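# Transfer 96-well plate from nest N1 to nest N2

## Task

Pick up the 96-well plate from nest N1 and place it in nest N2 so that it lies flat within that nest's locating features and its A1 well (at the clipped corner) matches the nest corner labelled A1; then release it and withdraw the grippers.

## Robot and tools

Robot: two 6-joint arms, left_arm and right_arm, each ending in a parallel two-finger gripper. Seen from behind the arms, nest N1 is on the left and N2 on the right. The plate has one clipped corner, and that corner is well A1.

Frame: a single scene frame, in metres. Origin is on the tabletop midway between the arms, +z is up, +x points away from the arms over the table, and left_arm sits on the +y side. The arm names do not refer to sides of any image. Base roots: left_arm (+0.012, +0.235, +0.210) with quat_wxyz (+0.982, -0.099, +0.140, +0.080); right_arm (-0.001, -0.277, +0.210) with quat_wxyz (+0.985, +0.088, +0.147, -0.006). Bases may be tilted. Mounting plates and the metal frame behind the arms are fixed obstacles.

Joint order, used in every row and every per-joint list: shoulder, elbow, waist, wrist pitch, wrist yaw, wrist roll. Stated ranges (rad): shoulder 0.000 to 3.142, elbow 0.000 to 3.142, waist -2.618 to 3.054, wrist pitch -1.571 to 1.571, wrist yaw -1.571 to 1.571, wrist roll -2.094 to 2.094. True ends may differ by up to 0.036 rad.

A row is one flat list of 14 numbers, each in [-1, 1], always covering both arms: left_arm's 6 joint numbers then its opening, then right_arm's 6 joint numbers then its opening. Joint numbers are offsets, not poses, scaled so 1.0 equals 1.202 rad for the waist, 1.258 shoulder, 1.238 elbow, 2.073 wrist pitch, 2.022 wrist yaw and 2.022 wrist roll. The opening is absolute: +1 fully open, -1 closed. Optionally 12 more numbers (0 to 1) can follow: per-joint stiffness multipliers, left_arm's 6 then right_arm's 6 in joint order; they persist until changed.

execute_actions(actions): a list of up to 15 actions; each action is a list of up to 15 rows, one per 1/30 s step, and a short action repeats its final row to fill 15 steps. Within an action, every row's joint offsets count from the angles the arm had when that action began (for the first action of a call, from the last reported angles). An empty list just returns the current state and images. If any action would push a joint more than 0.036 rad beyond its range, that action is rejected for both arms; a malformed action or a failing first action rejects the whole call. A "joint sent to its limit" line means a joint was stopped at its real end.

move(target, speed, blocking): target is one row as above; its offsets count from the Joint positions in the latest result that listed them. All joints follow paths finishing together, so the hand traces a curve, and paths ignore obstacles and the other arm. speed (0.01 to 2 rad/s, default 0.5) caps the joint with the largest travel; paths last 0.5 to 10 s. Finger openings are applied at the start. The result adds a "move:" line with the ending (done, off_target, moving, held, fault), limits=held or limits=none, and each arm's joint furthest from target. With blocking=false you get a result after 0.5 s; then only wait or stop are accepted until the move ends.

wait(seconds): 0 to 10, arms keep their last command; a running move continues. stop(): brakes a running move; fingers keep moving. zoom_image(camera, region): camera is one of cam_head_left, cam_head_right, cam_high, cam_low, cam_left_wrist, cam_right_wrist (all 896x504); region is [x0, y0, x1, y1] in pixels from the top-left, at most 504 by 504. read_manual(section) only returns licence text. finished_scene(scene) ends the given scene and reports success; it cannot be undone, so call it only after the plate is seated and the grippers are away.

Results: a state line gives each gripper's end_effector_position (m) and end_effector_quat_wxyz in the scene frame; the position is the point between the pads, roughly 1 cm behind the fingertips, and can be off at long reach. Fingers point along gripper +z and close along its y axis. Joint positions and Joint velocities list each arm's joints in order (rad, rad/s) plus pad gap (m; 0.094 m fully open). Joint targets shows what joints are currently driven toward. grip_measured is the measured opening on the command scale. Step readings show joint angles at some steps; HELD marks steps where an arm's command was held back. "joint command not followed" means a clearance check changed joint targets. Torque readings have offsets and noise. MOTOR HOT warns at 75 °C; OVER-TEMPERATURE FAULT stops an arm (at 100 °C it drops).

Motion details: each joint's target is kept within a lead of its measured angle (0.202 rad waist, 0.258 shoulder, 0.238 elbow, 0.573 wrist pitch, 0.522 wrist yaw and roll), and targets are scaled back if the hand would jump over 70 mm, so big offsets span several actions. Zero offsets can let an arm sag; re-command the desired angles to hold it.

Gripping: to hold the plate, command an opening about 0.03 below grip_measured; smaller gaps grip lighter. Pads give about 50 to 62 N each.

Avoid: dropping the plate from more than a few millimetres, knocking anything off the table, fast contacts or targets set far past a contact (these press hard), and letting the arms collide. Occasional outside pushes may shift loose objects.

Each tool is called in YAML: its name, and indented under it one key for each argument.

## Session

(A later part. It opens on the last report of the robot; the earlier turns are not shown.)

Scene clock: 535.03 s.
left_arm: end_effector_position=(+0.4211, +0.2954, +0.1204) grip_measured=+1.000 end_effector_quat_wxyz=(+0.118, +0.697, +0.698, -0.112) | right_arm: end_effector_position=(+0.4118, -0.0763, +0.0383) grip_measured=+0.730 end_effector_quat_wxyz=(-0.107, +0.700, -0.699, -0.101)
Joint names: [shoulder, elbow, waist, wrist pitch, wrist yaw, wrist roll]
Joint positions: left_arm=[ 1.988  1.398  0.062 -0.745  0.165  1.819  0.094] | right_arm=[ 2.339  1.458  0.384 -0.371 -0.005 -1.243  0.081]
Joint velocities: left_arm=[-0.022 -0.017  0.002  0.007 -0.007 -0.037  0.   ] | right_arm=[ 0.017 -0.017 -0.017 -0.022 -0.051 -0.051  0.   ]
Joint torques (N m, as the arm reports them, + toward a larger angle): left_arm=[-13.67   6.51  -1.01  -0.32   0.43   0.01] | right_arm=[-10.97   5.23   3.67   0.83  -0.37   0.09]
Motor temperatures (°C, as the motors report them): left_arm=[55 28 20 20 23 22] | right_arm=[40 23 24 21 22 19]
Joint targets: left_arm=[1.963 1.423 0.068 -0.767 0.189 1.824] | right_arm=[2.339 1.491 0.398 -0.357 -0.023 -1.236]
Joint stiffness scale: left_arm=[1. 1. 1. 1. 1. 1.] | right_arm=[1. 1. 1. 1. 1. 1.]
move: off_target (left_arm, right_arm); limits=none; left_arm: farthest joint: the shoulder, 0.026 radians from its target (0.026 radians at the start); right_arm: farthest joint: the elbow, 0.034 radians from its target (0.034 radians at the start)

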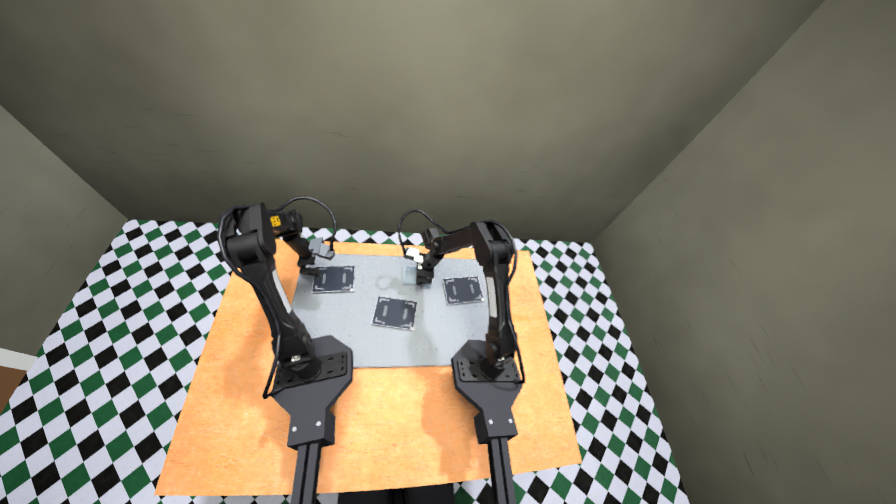

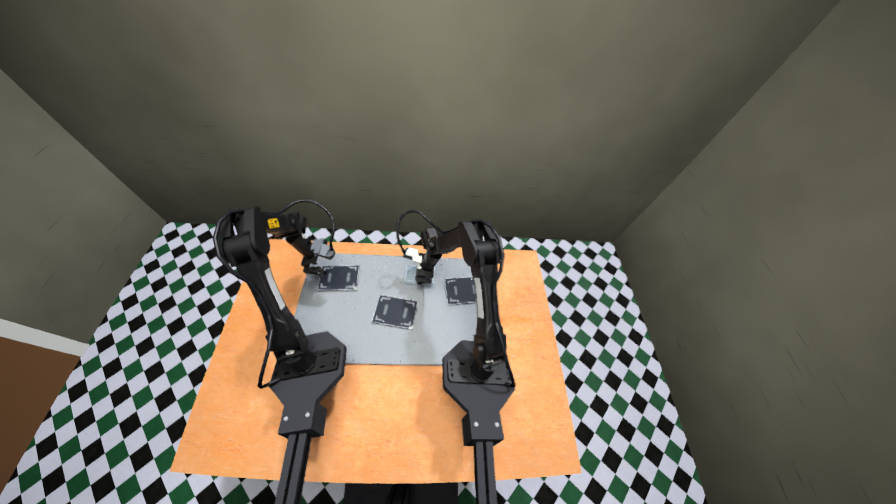

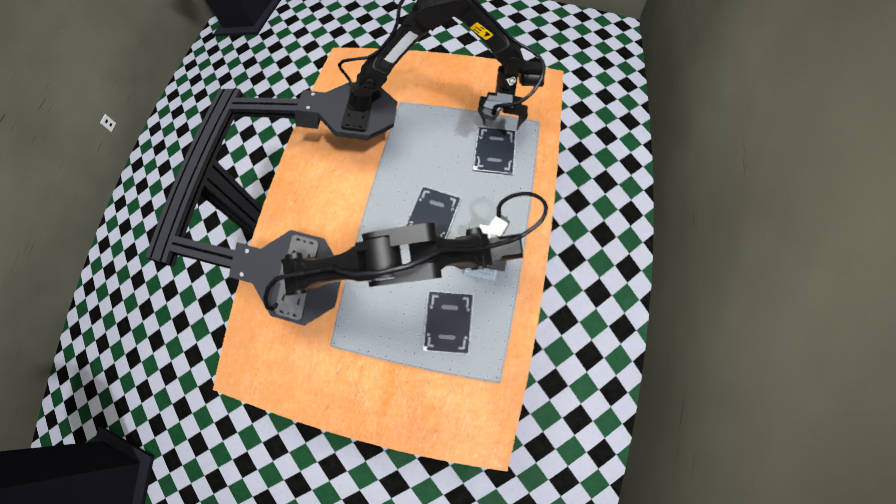

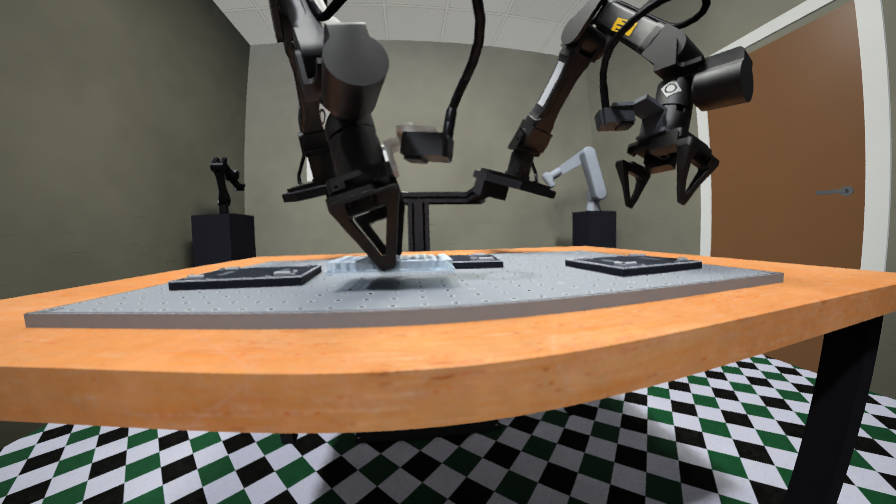

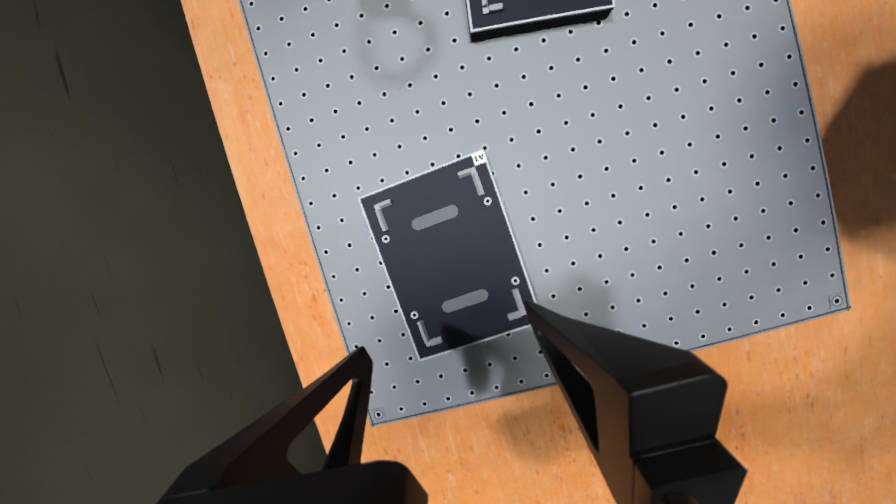

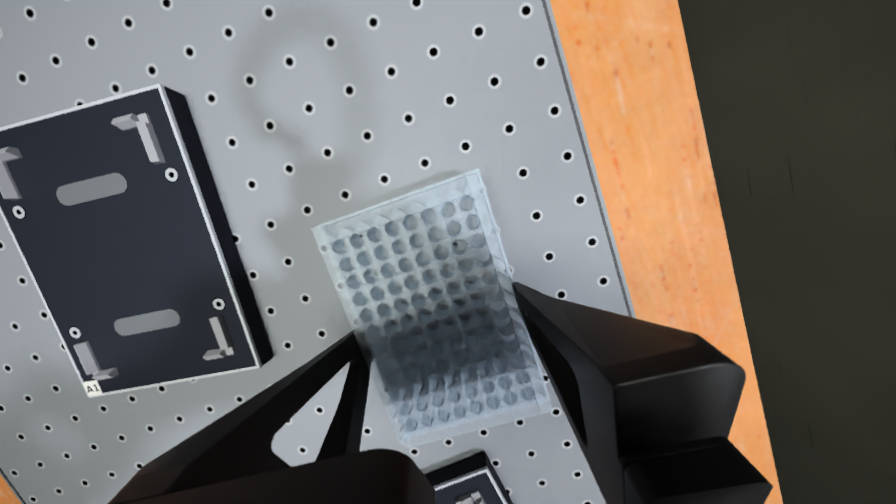

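execute_actions:
  actions:
    - [[-0.02,0.02,0.005,-0.0106,0.012,0.003,1,0.020,0.027,0.011,0.017,-0.008,0.004,0.685]]

zoom_image:
  camera: "cam_low"
  region: [280,190,520,300]

Scene clock: 541.77 s.
left_arm: end_effector_position=(+0.4210, +0.2953, +0.1204) grip_measured=+1.000 end_effector_quat_wxyz=(+0.117, +0.698, +0.698, -0.113) | right_arm: end_effector_position=(+0.4081, -0.0747, +0.0282) grip_measured=+0.730 end_effector_quat_wxyz=(-0.104, +0.700, -0.699, -0.103)
Joint names: [shoulder, elbow, waist, wrist pitch, wrist yaw, wrist roll]
Joint positions: left_arm=[ 1.988  1.398  0.062 -0.746  0.165  1.82   0.094] | right_arm=[ 2.365  1.458  0.384 -0.351 -0.005 -1.242  0.081]
Joint velocities: left_arm=[-0.017  0.002  0.007  0.007 -0.066  0.051  0.   ] | right_arm=[-0.012 -0.002 -0.007 -0.051 -0.095 -0.007 -0.001]
Joint torques (N m, as the arm reports them, + toward a larger angle): left_arm=[-13.67   6.52  -1.01  -0.32   0.43   0.01] | right_arm=[-11.02   5.11   3.69   0.79  -0.34   0.1 ]
Motor temperatures (°C, as the motors report them): left_arm=[55 28 20 20 23 22] | right_arm=[40 23 24 22 22 19]
Joint targets: left_arm=[1.963 1.423 0.068 -0.767 0.189 1.825] | right_arm=[2.364 1.491 0.398 -0.336 -0.021 -1.235]
Joint stiffness scale: left_arm=[1. 1. 1. 1. 1. 1.] | right_arm=[1. 1. 1. 1. 1. 1.]
Step readings (joint positions):
0: left_arm=[1.988 1.398 0.062 -0.745 0.165 1.819] | right_arm=[2.339 1.458 0.384 -0.371 -0.005 -1.243]
1: left_arm=[1.988 1.398 0.062 -0.745 0.165 1.819] | right_arm=[2.340 1.458 0.384 -0.369 -0.005 -1.243]
2: left_arm=[1.988 1.398 0.062 -0.745 0.165 1.819] | right_arm=[2.343 1.458 0.384 -0.363 -0.005 -1.243]
4: left_arm=[1.988 1.398 0.062 -0.745 0.165 1.819] | right_arm=[2.352 1.458 0.384 -0.356 -0.005 -1.243]
8: left_arm=[1.988 1.398 0.062 -0.746 0.165 1.820] | right_arm=[2.365 1.458 0.384 -0.354 -0.005 -1.242]
15: Joint positions above

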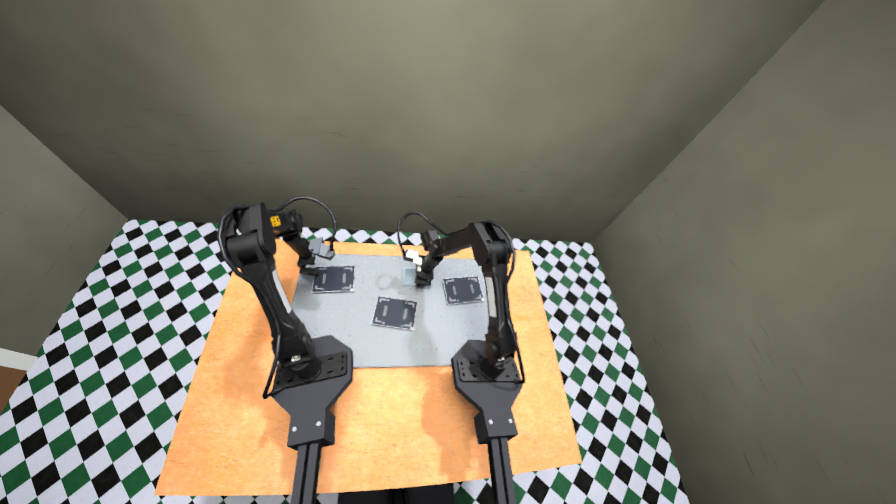

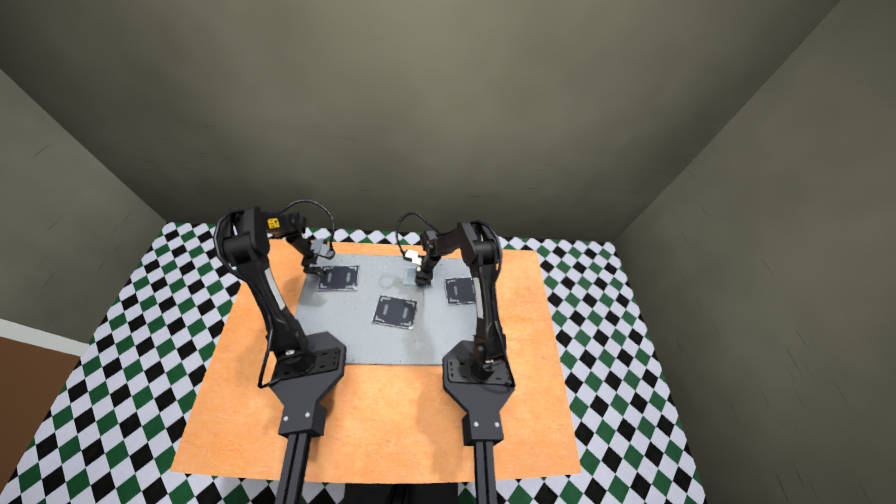

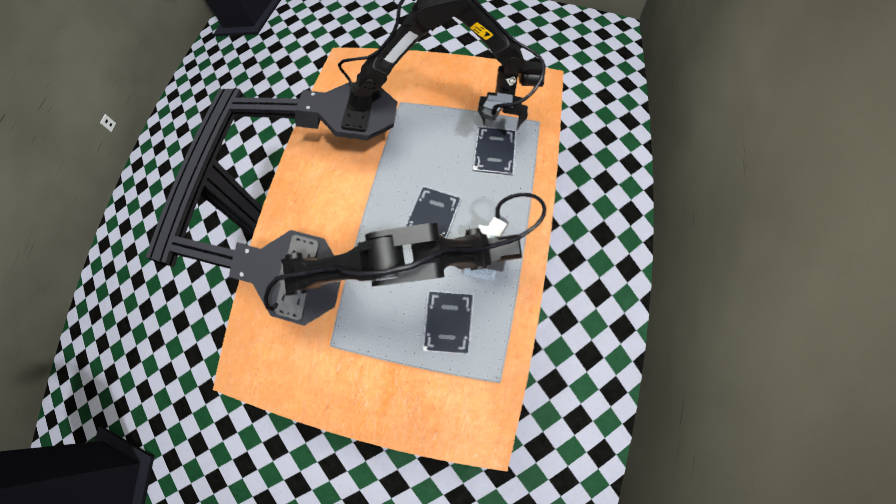

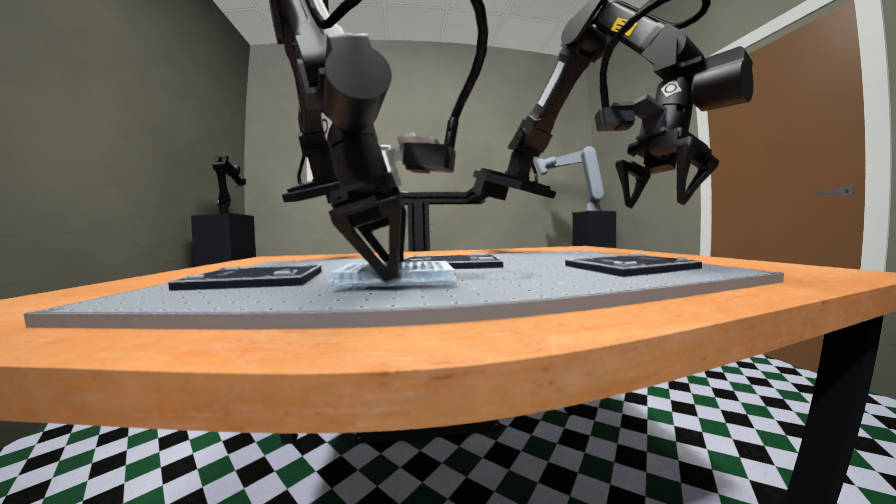

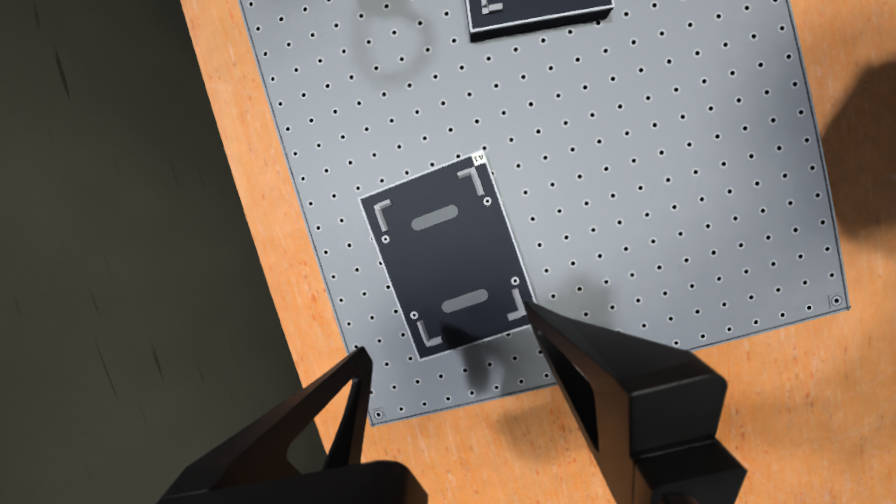

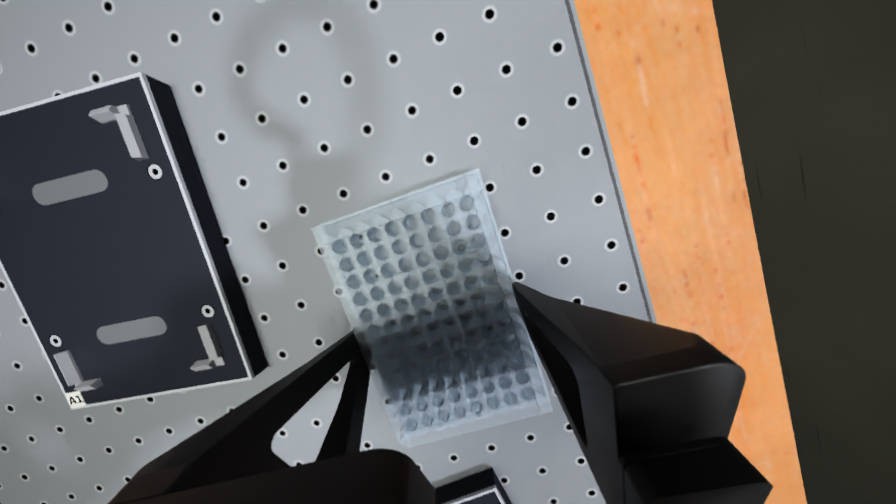

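Region (280, 190, 520, 300) of cam_low's 896x504 image, scaled by 2.100, with more detail than that image has; it fills the top 231 rows of this view, and the rest is white.

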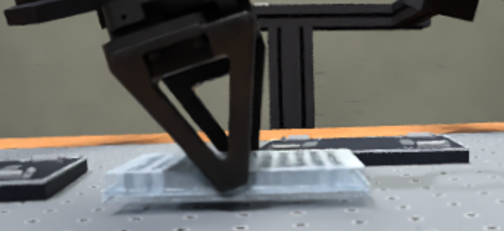

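execute_actions:
  actions:
    - [[-0.02,0.02,0.005,-0.0106,0.012,0.003,1,0.018,0.027,0.011,0.009,-0.008,0.004,0.685]]

zoom_image:
  camera: "cam_low"
  region: [280,190,520,300]

Scene clock: 548.27 s.
left_arm: end_effector_position=(+0.4208, +0.2953, +0.1204) grip_measured=+1.000 end_effector_quat_wxyz=(+0.117, +0.698, +0.698, -0.113) | right_arm: end_effector_position=(+0.4063, -0.0735, +0.0226) grip_measured=+0.730 end_effector_quat_wxyz=(-0.102, +0.700, -0.699, -0.104)
Joint names: [shoulder, elbow, waist, wrist pitch, wrist yaw, wrist roll]
Joint positions: left_arm=[ 1.988  1.398  0.062 -0.746  0.165  1.82   0.094] | right_arm=[ 2.381  1.46   0.384 -0.341 -0.006 -1.242  0.081]
Joint velocities: left_arm=[-0.007  0.002 -0.002 -0.037  0.095 -0.051  0.   ] | right_arm=[ 0.017 -0.002 -0.002 -0.022  0.066 -0.022 -0.   ]
Joint torques (N m, as the arm reports them, + toward a larger angle): left_arm=[-13.66   6.51  -1.02  -0.33   0.44   0.01] | right_arm=[-10.45   4.96   3.71   0.73  -0.34   0.09]
Motor temperatures (°C, as the motors report them): left_arm=[55 28 20 20 23 22] | right_arm=[40 23 24 22 22 19]
Joint targets: left_arm=[1.963 1.423 0.068 -0.768 0.189 1.826] | right_arm=[2.388 1.491 0.398 -0.332 -0.022 -1.234]
Joint stiffness scale: left_arm=[1. 1. 1. 1. 1. 1.] | right_arm=[1. 1. 1. 1. 1. 1.]
Step readings (joint positions):
0: left_arm=[1.988 1.398 0.062 -0.746 0.165 1.820] | right_arm=[2.365 1.458 0.384 -0.350 -0.005 -1.242]
1: left_arm=[1.988 1.398 0.062 -0.746 0.165 1.820] | right_arm=[2.367 1.458 0.384 -0.349 -0.005 -1.242]
2: left_arm=[1.988 1.398 0.062 -0.746 0.165 1.820] | right_arm=[2.369 1.458 0.384 -0.346 -0.005 -1.242]
4: left_arm=[1.988 1.398 0.062 -0.746 0.165 1.820] | right_arm=[2.377 1.458 0.384 -0.344 -0.005 -1.242]
8: left_arm=[1.988 1.398 0.062 -0.746 0.165 1.820] | right_arm=[2.381 1.460 0.384 -0.341 -0.006 -1.242]
15: Joint positions above

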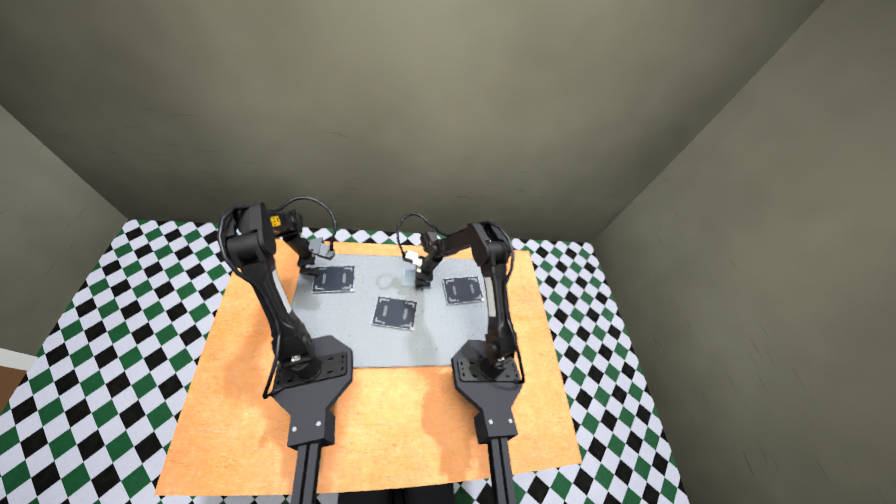

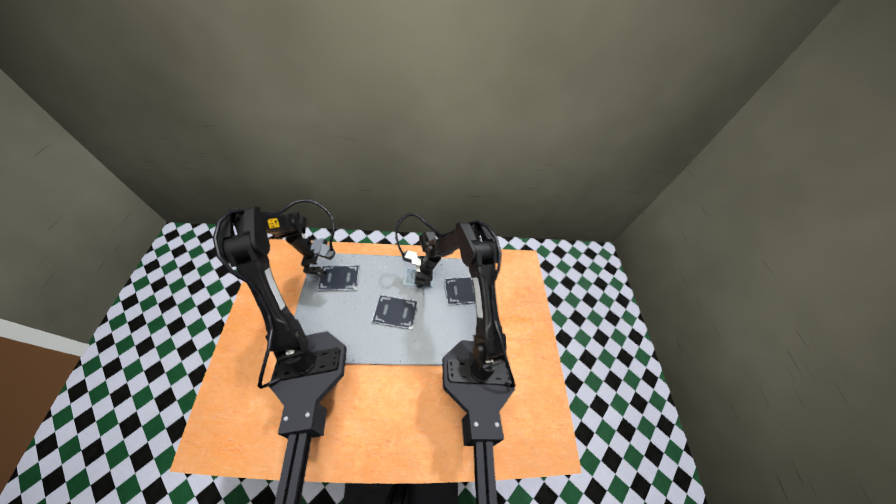

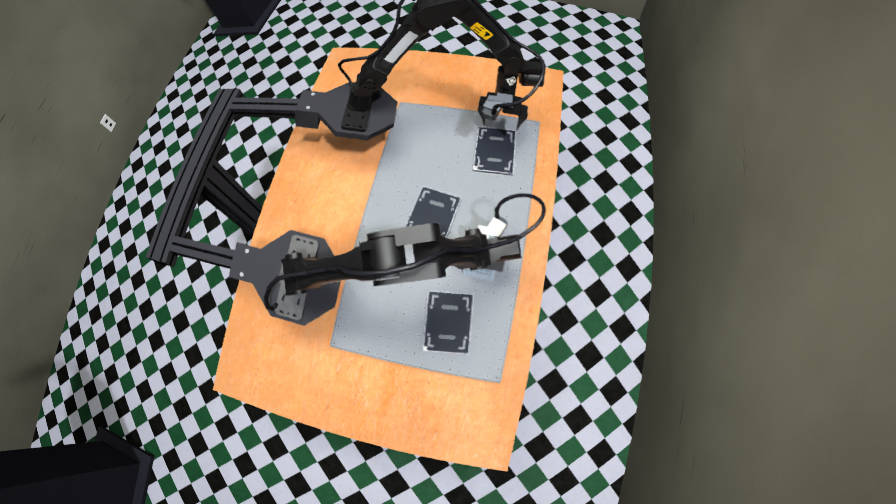

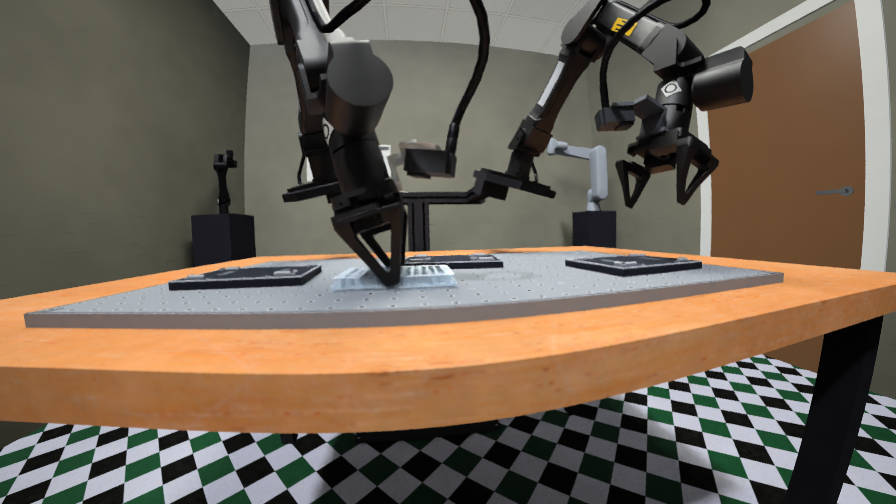

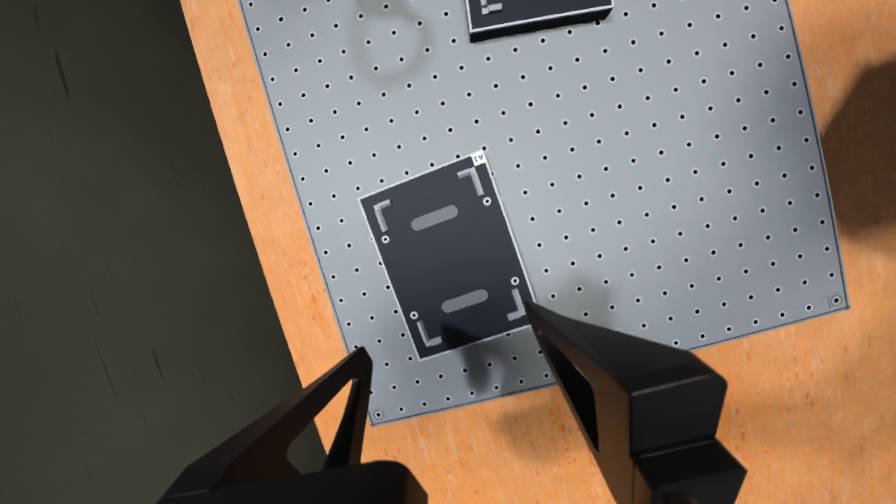

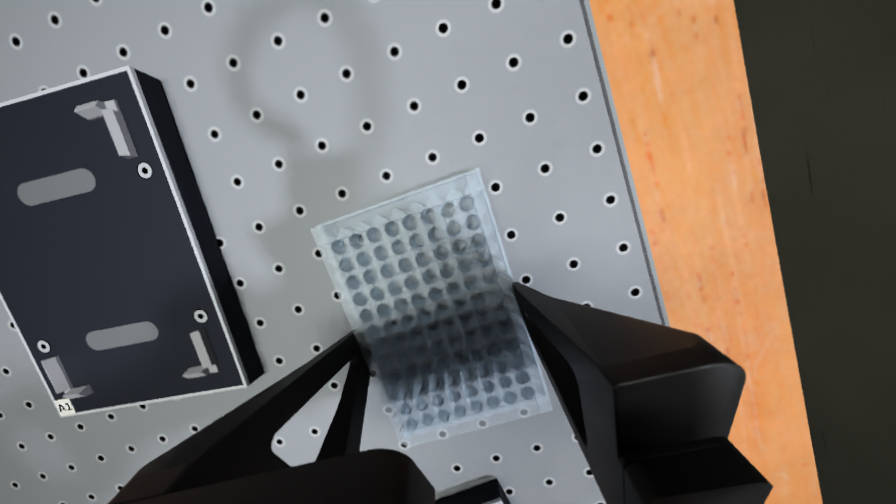

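Region (280, 190, 520, 300) of cam_low's 896x504 image, scaled by 2.100, with more detail than that image has; it fills the top 231 rows of this view, and the rest is white.

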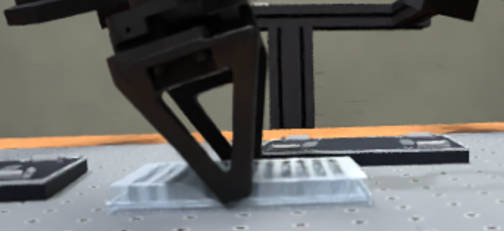

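execute_actions:
  actions:
    - [[-0.02,0.02,0.005,-0.0106,0.012,0.003,1,0.002,0.025,0.011,0.004,-0.008,0.004,1]]

zoom_image:
  camera: "cam_low"
  region: [280,190,520,300]

Scene clock: 555.67 s.
left_arm: end_effector_position=(+0.4207, +0.2953, +0.1204) grip_measured=+1.000 end_effector_quat_wxyz=(+0.117, +0.698, +0.697, -0.113) | right_arm: end_effector_position=(+0.4064, -0.0735, +0.0226) grip_measured=+1.000 end_effector_quat_wxyz=(-0.102, +0.700, -0.699, -0.104)
Joint names: [shoulder, elbow, waist, wrist pitch, wrist yaw, wrist roll]
Joint positions: left_arm=[ 1.988  1.398  0.062 -0.747  0.165  1.821  0.094] | right_arm=[ 2.381  1.46   0.384 -0.34  -0.006 -1.241  0.094]
Joint velocities: left_arm=[ 0.007  0.007  0.012 -0.007 -0.022  0.037  0.   ] | right_arm=[ 0.002 -0.002 -0.007  0.007  0.007 -0.037  0.   ]
Joint torques (N m, as the arm reports them, + toward a larger angle): left_arm=[-13.66   6.51  -1.02  -0.33   0.44   0.01] | right_arm=[-10.77   4.88   3.71   0.73  -0.33   0.1 ]
Motor temperatures (°C, as the motors report them): left_arm=[55 28 20 20 23 22] | right_arm=[40 23 24 22 22 19]
Joint targets: left_arm=[1.963 1.423 0.068 -0.768 0.189 1.826] | right_arm=[2.384 1.491 0.398 -0.332 -0.022 -1.234]
Joint stiffness scale: left_arm=[1. 1. 1. 1. 1. 1.] | right_arm=[1. 1. 1. 1. 1. 1.]
Step readings (joint positions):
0: left_arm=[1.988 1.398 0.062 -0.746 0.165 1.820] | right_arm=[2.381 1.460 0.384 -0.341 -0.006 -1.242]
1: left_arm=[1.988 1.398 0.062 -0.746 0.165 1.820] | right_arm=[2.381 1.460 0.384 -0.340 -0.006 -1.242]
2: left_arm=[1.988 1.398 0.062 -0.746 0.165 1.821] | right_arm=[2.381 1.460 0.384 -0.340 -0.006 -1.242]
4: left_arm=[1.988 1.398 0.062 -0.746 0.165 1.821] | right_arm=[2.381 1.460 0.384 -0.340 -0.006 -1.242]
8: left_arm=[1.988 1.398 0.062 -0.747 0.165 1.821] | right_arm=[2.381 1.460 0.384 -0.340 -0.006 -1.241]
15: Joint positions above

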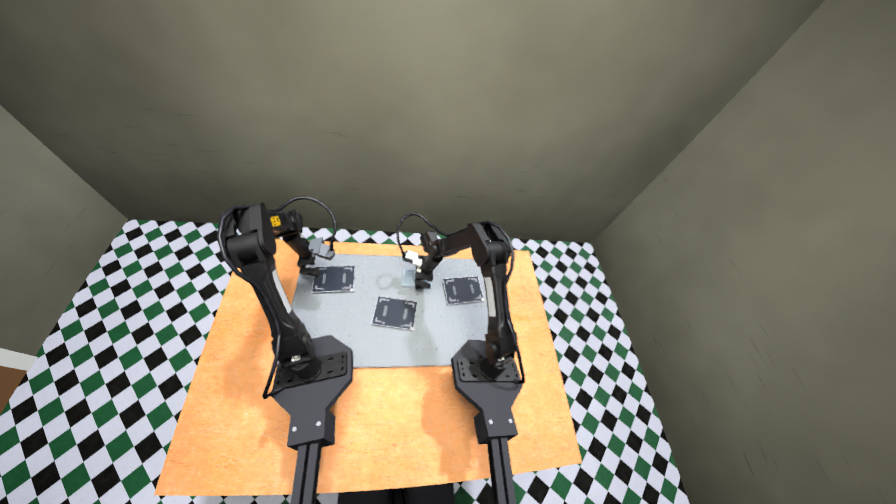

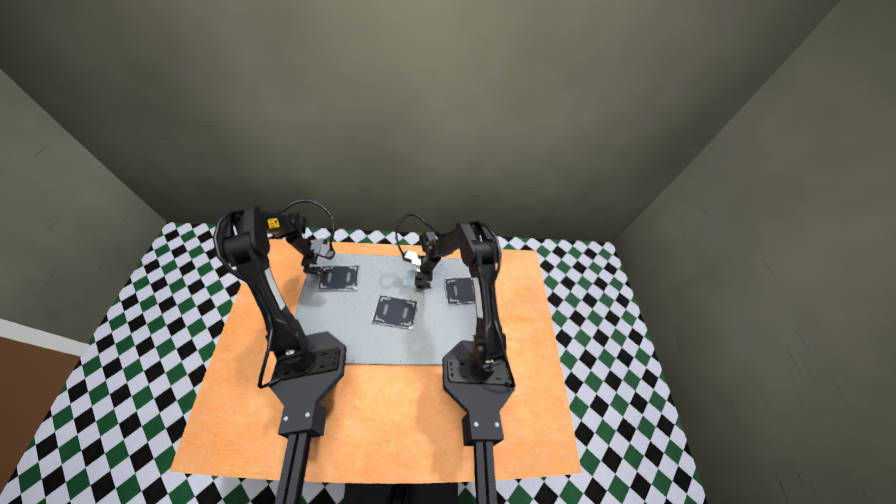

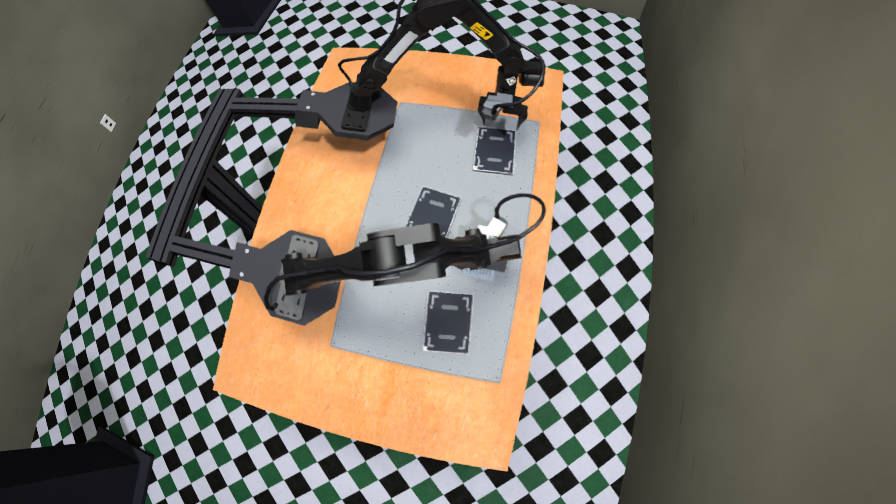

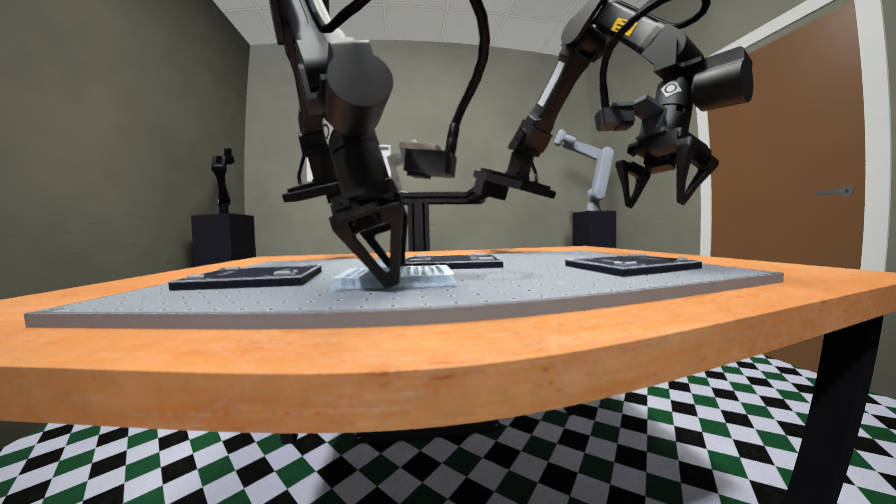

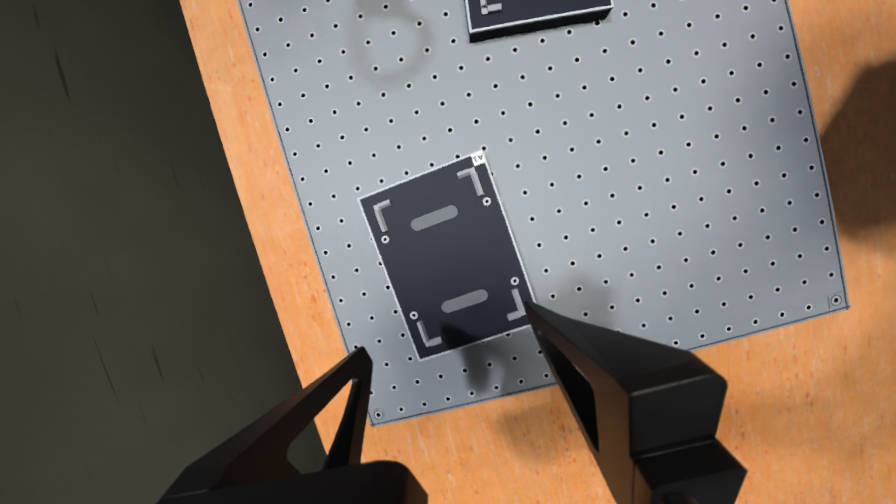

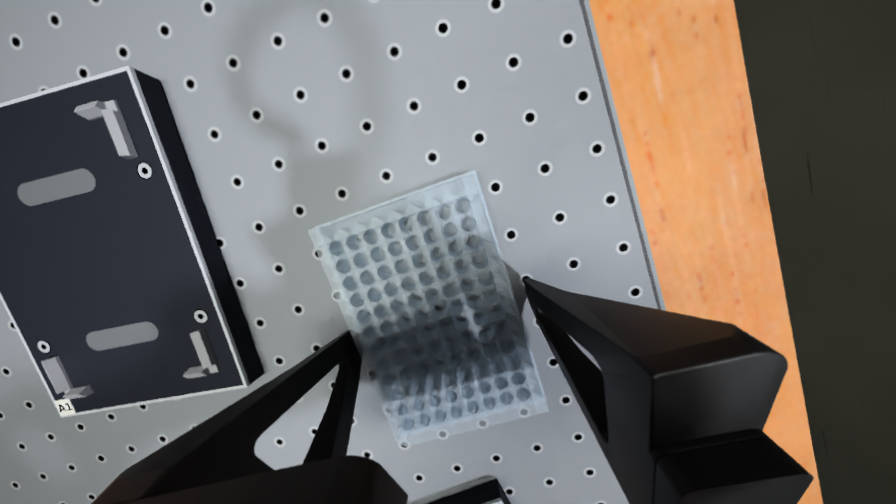

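Region (280, 190, 520, 300) of cam_low's 896x504 image, scaled by 2.100, with more detail than that image has; it fills the top 231 rows of this view, and the rest is white.

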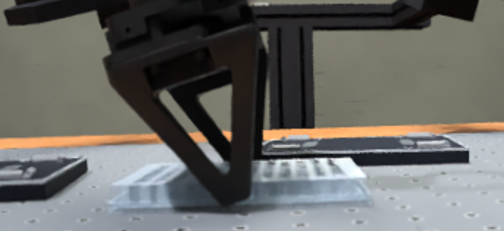

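move:
  target: [-0.02,0.02,0.005,-0.0106,0.012,0.003,1,-0.136,-0.050,0.037,-0.058,-0.008,0.004,1]
  speed: 0.15

Scene clock: 579.93 s.
left_arm: end_effector_position=(+0.4207, +0.2953, +0.1204) grip_measured=+1.000 end_effector_quat_wxyz=(+0.117, +0.698, +0.697, -0.113) | right_arm: end_effector_position=(+0.4006, -0.0764, +0.0704) grip_measured=+1.000 end_effector_quat_wxyz=(-0.099, +0.709, -0.690, -0.109)
Joint names: [shoulder, elbow, waist, wrist pitch, wrist yaw, wrist roll]
Joint positions: left_arm=[ 1.988  1.398  0.062 -0.747  0.165  1.822  0.094] | right_arm=[ 2.241  1.417  0.41  -0.451 -0.006 -1.24   0.094]
Joint velocities: left_arm=[-0.007 -0.017 -0.012 -0.081 -0.007  0.007  0.   ] | right_arm=[ 0.002  0.002 -0.017 -0.081 -0.022 -0.037  0.   ]
Joint torques (N m, as the arm reports them, + toward a larger angle): left_arm=[-13.66   6.51  -1.02  -0.33   0.44   0.01] | right_arm=[-12.92   1.8    4.05   0.53  -0.34   0.09]
Motor temperatures (°C, as the motors report them): left_arm=[55 29 20 20 23 22] | right_arm=[41 23 25 22 22 19]
Joint targets: left_arm=[1.963 1.423 0.068 -0.769 0.189 1.827] | right_arm=[2.211 1.398 0.429 -0.461 -0.022 -1.233]
Joint stiffness scale: left_arm=[1. 1. 1. 1. 1. 1.] | right_arm=[1. 1. 1. 1. 1. 1.]
move: off_target (left_arm, right_arm); limits=none; left_arm: farthest joint: the shoulder, 0.026 radians from its target (0.026 radians at the start); right_arm: farthest joint: the shoulder, 0.031 radians from its target (0.171 radians at the start)

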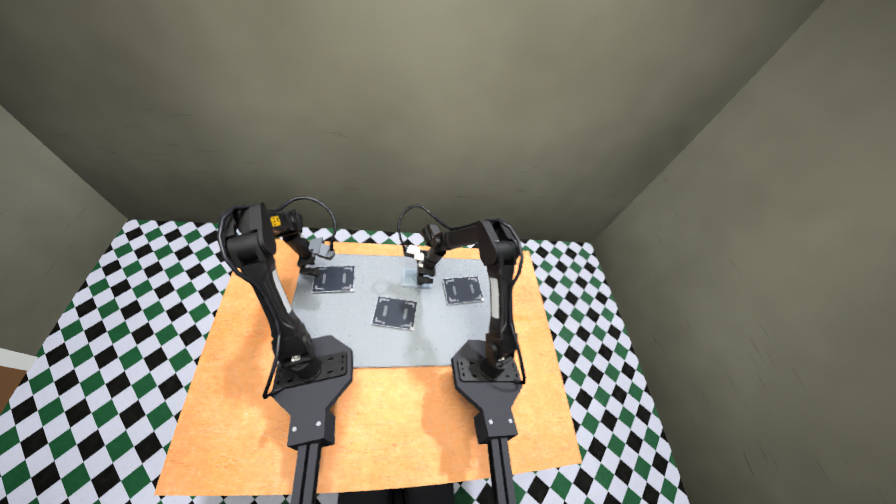

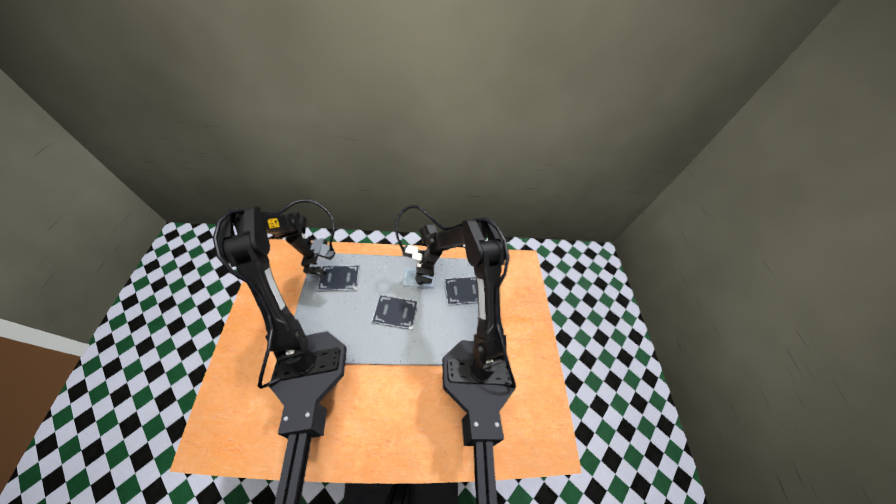

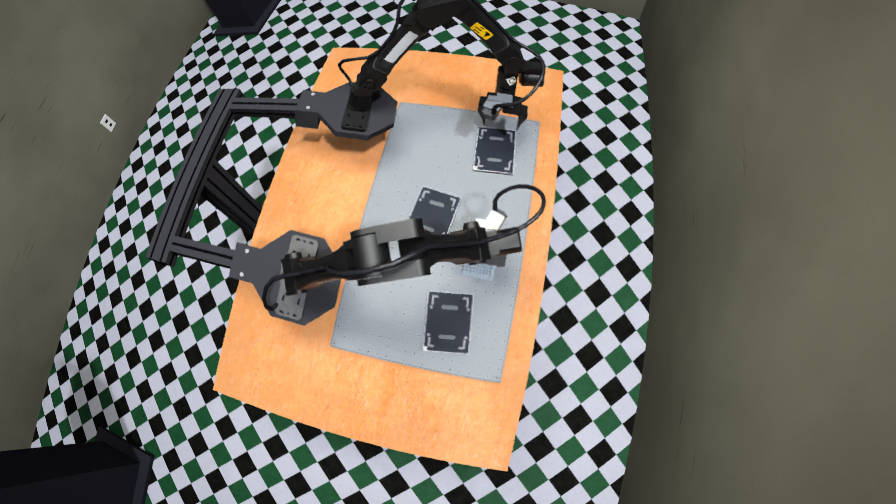

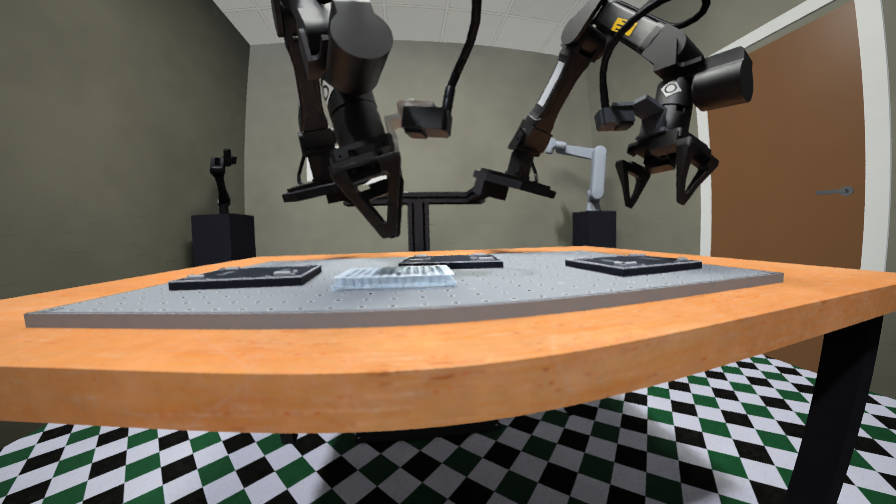

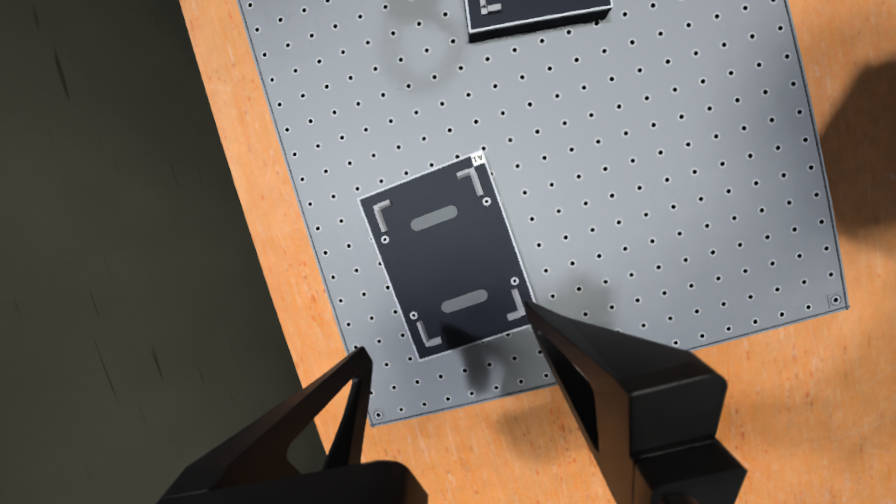

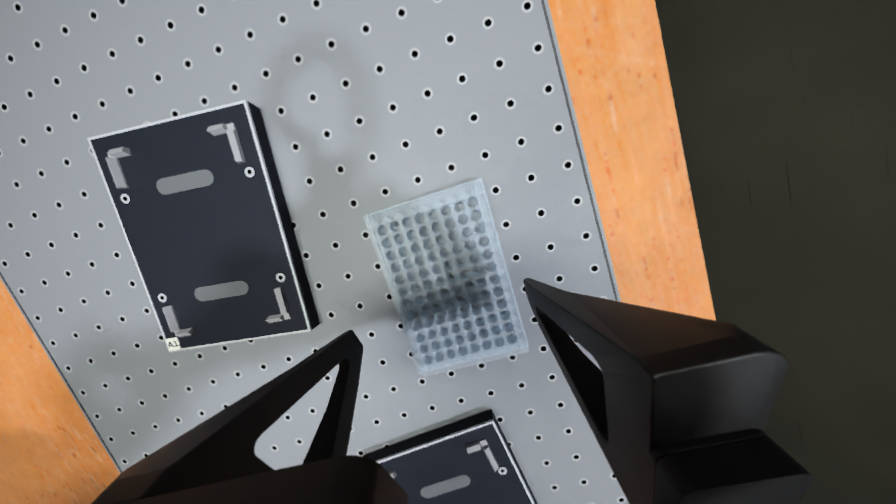

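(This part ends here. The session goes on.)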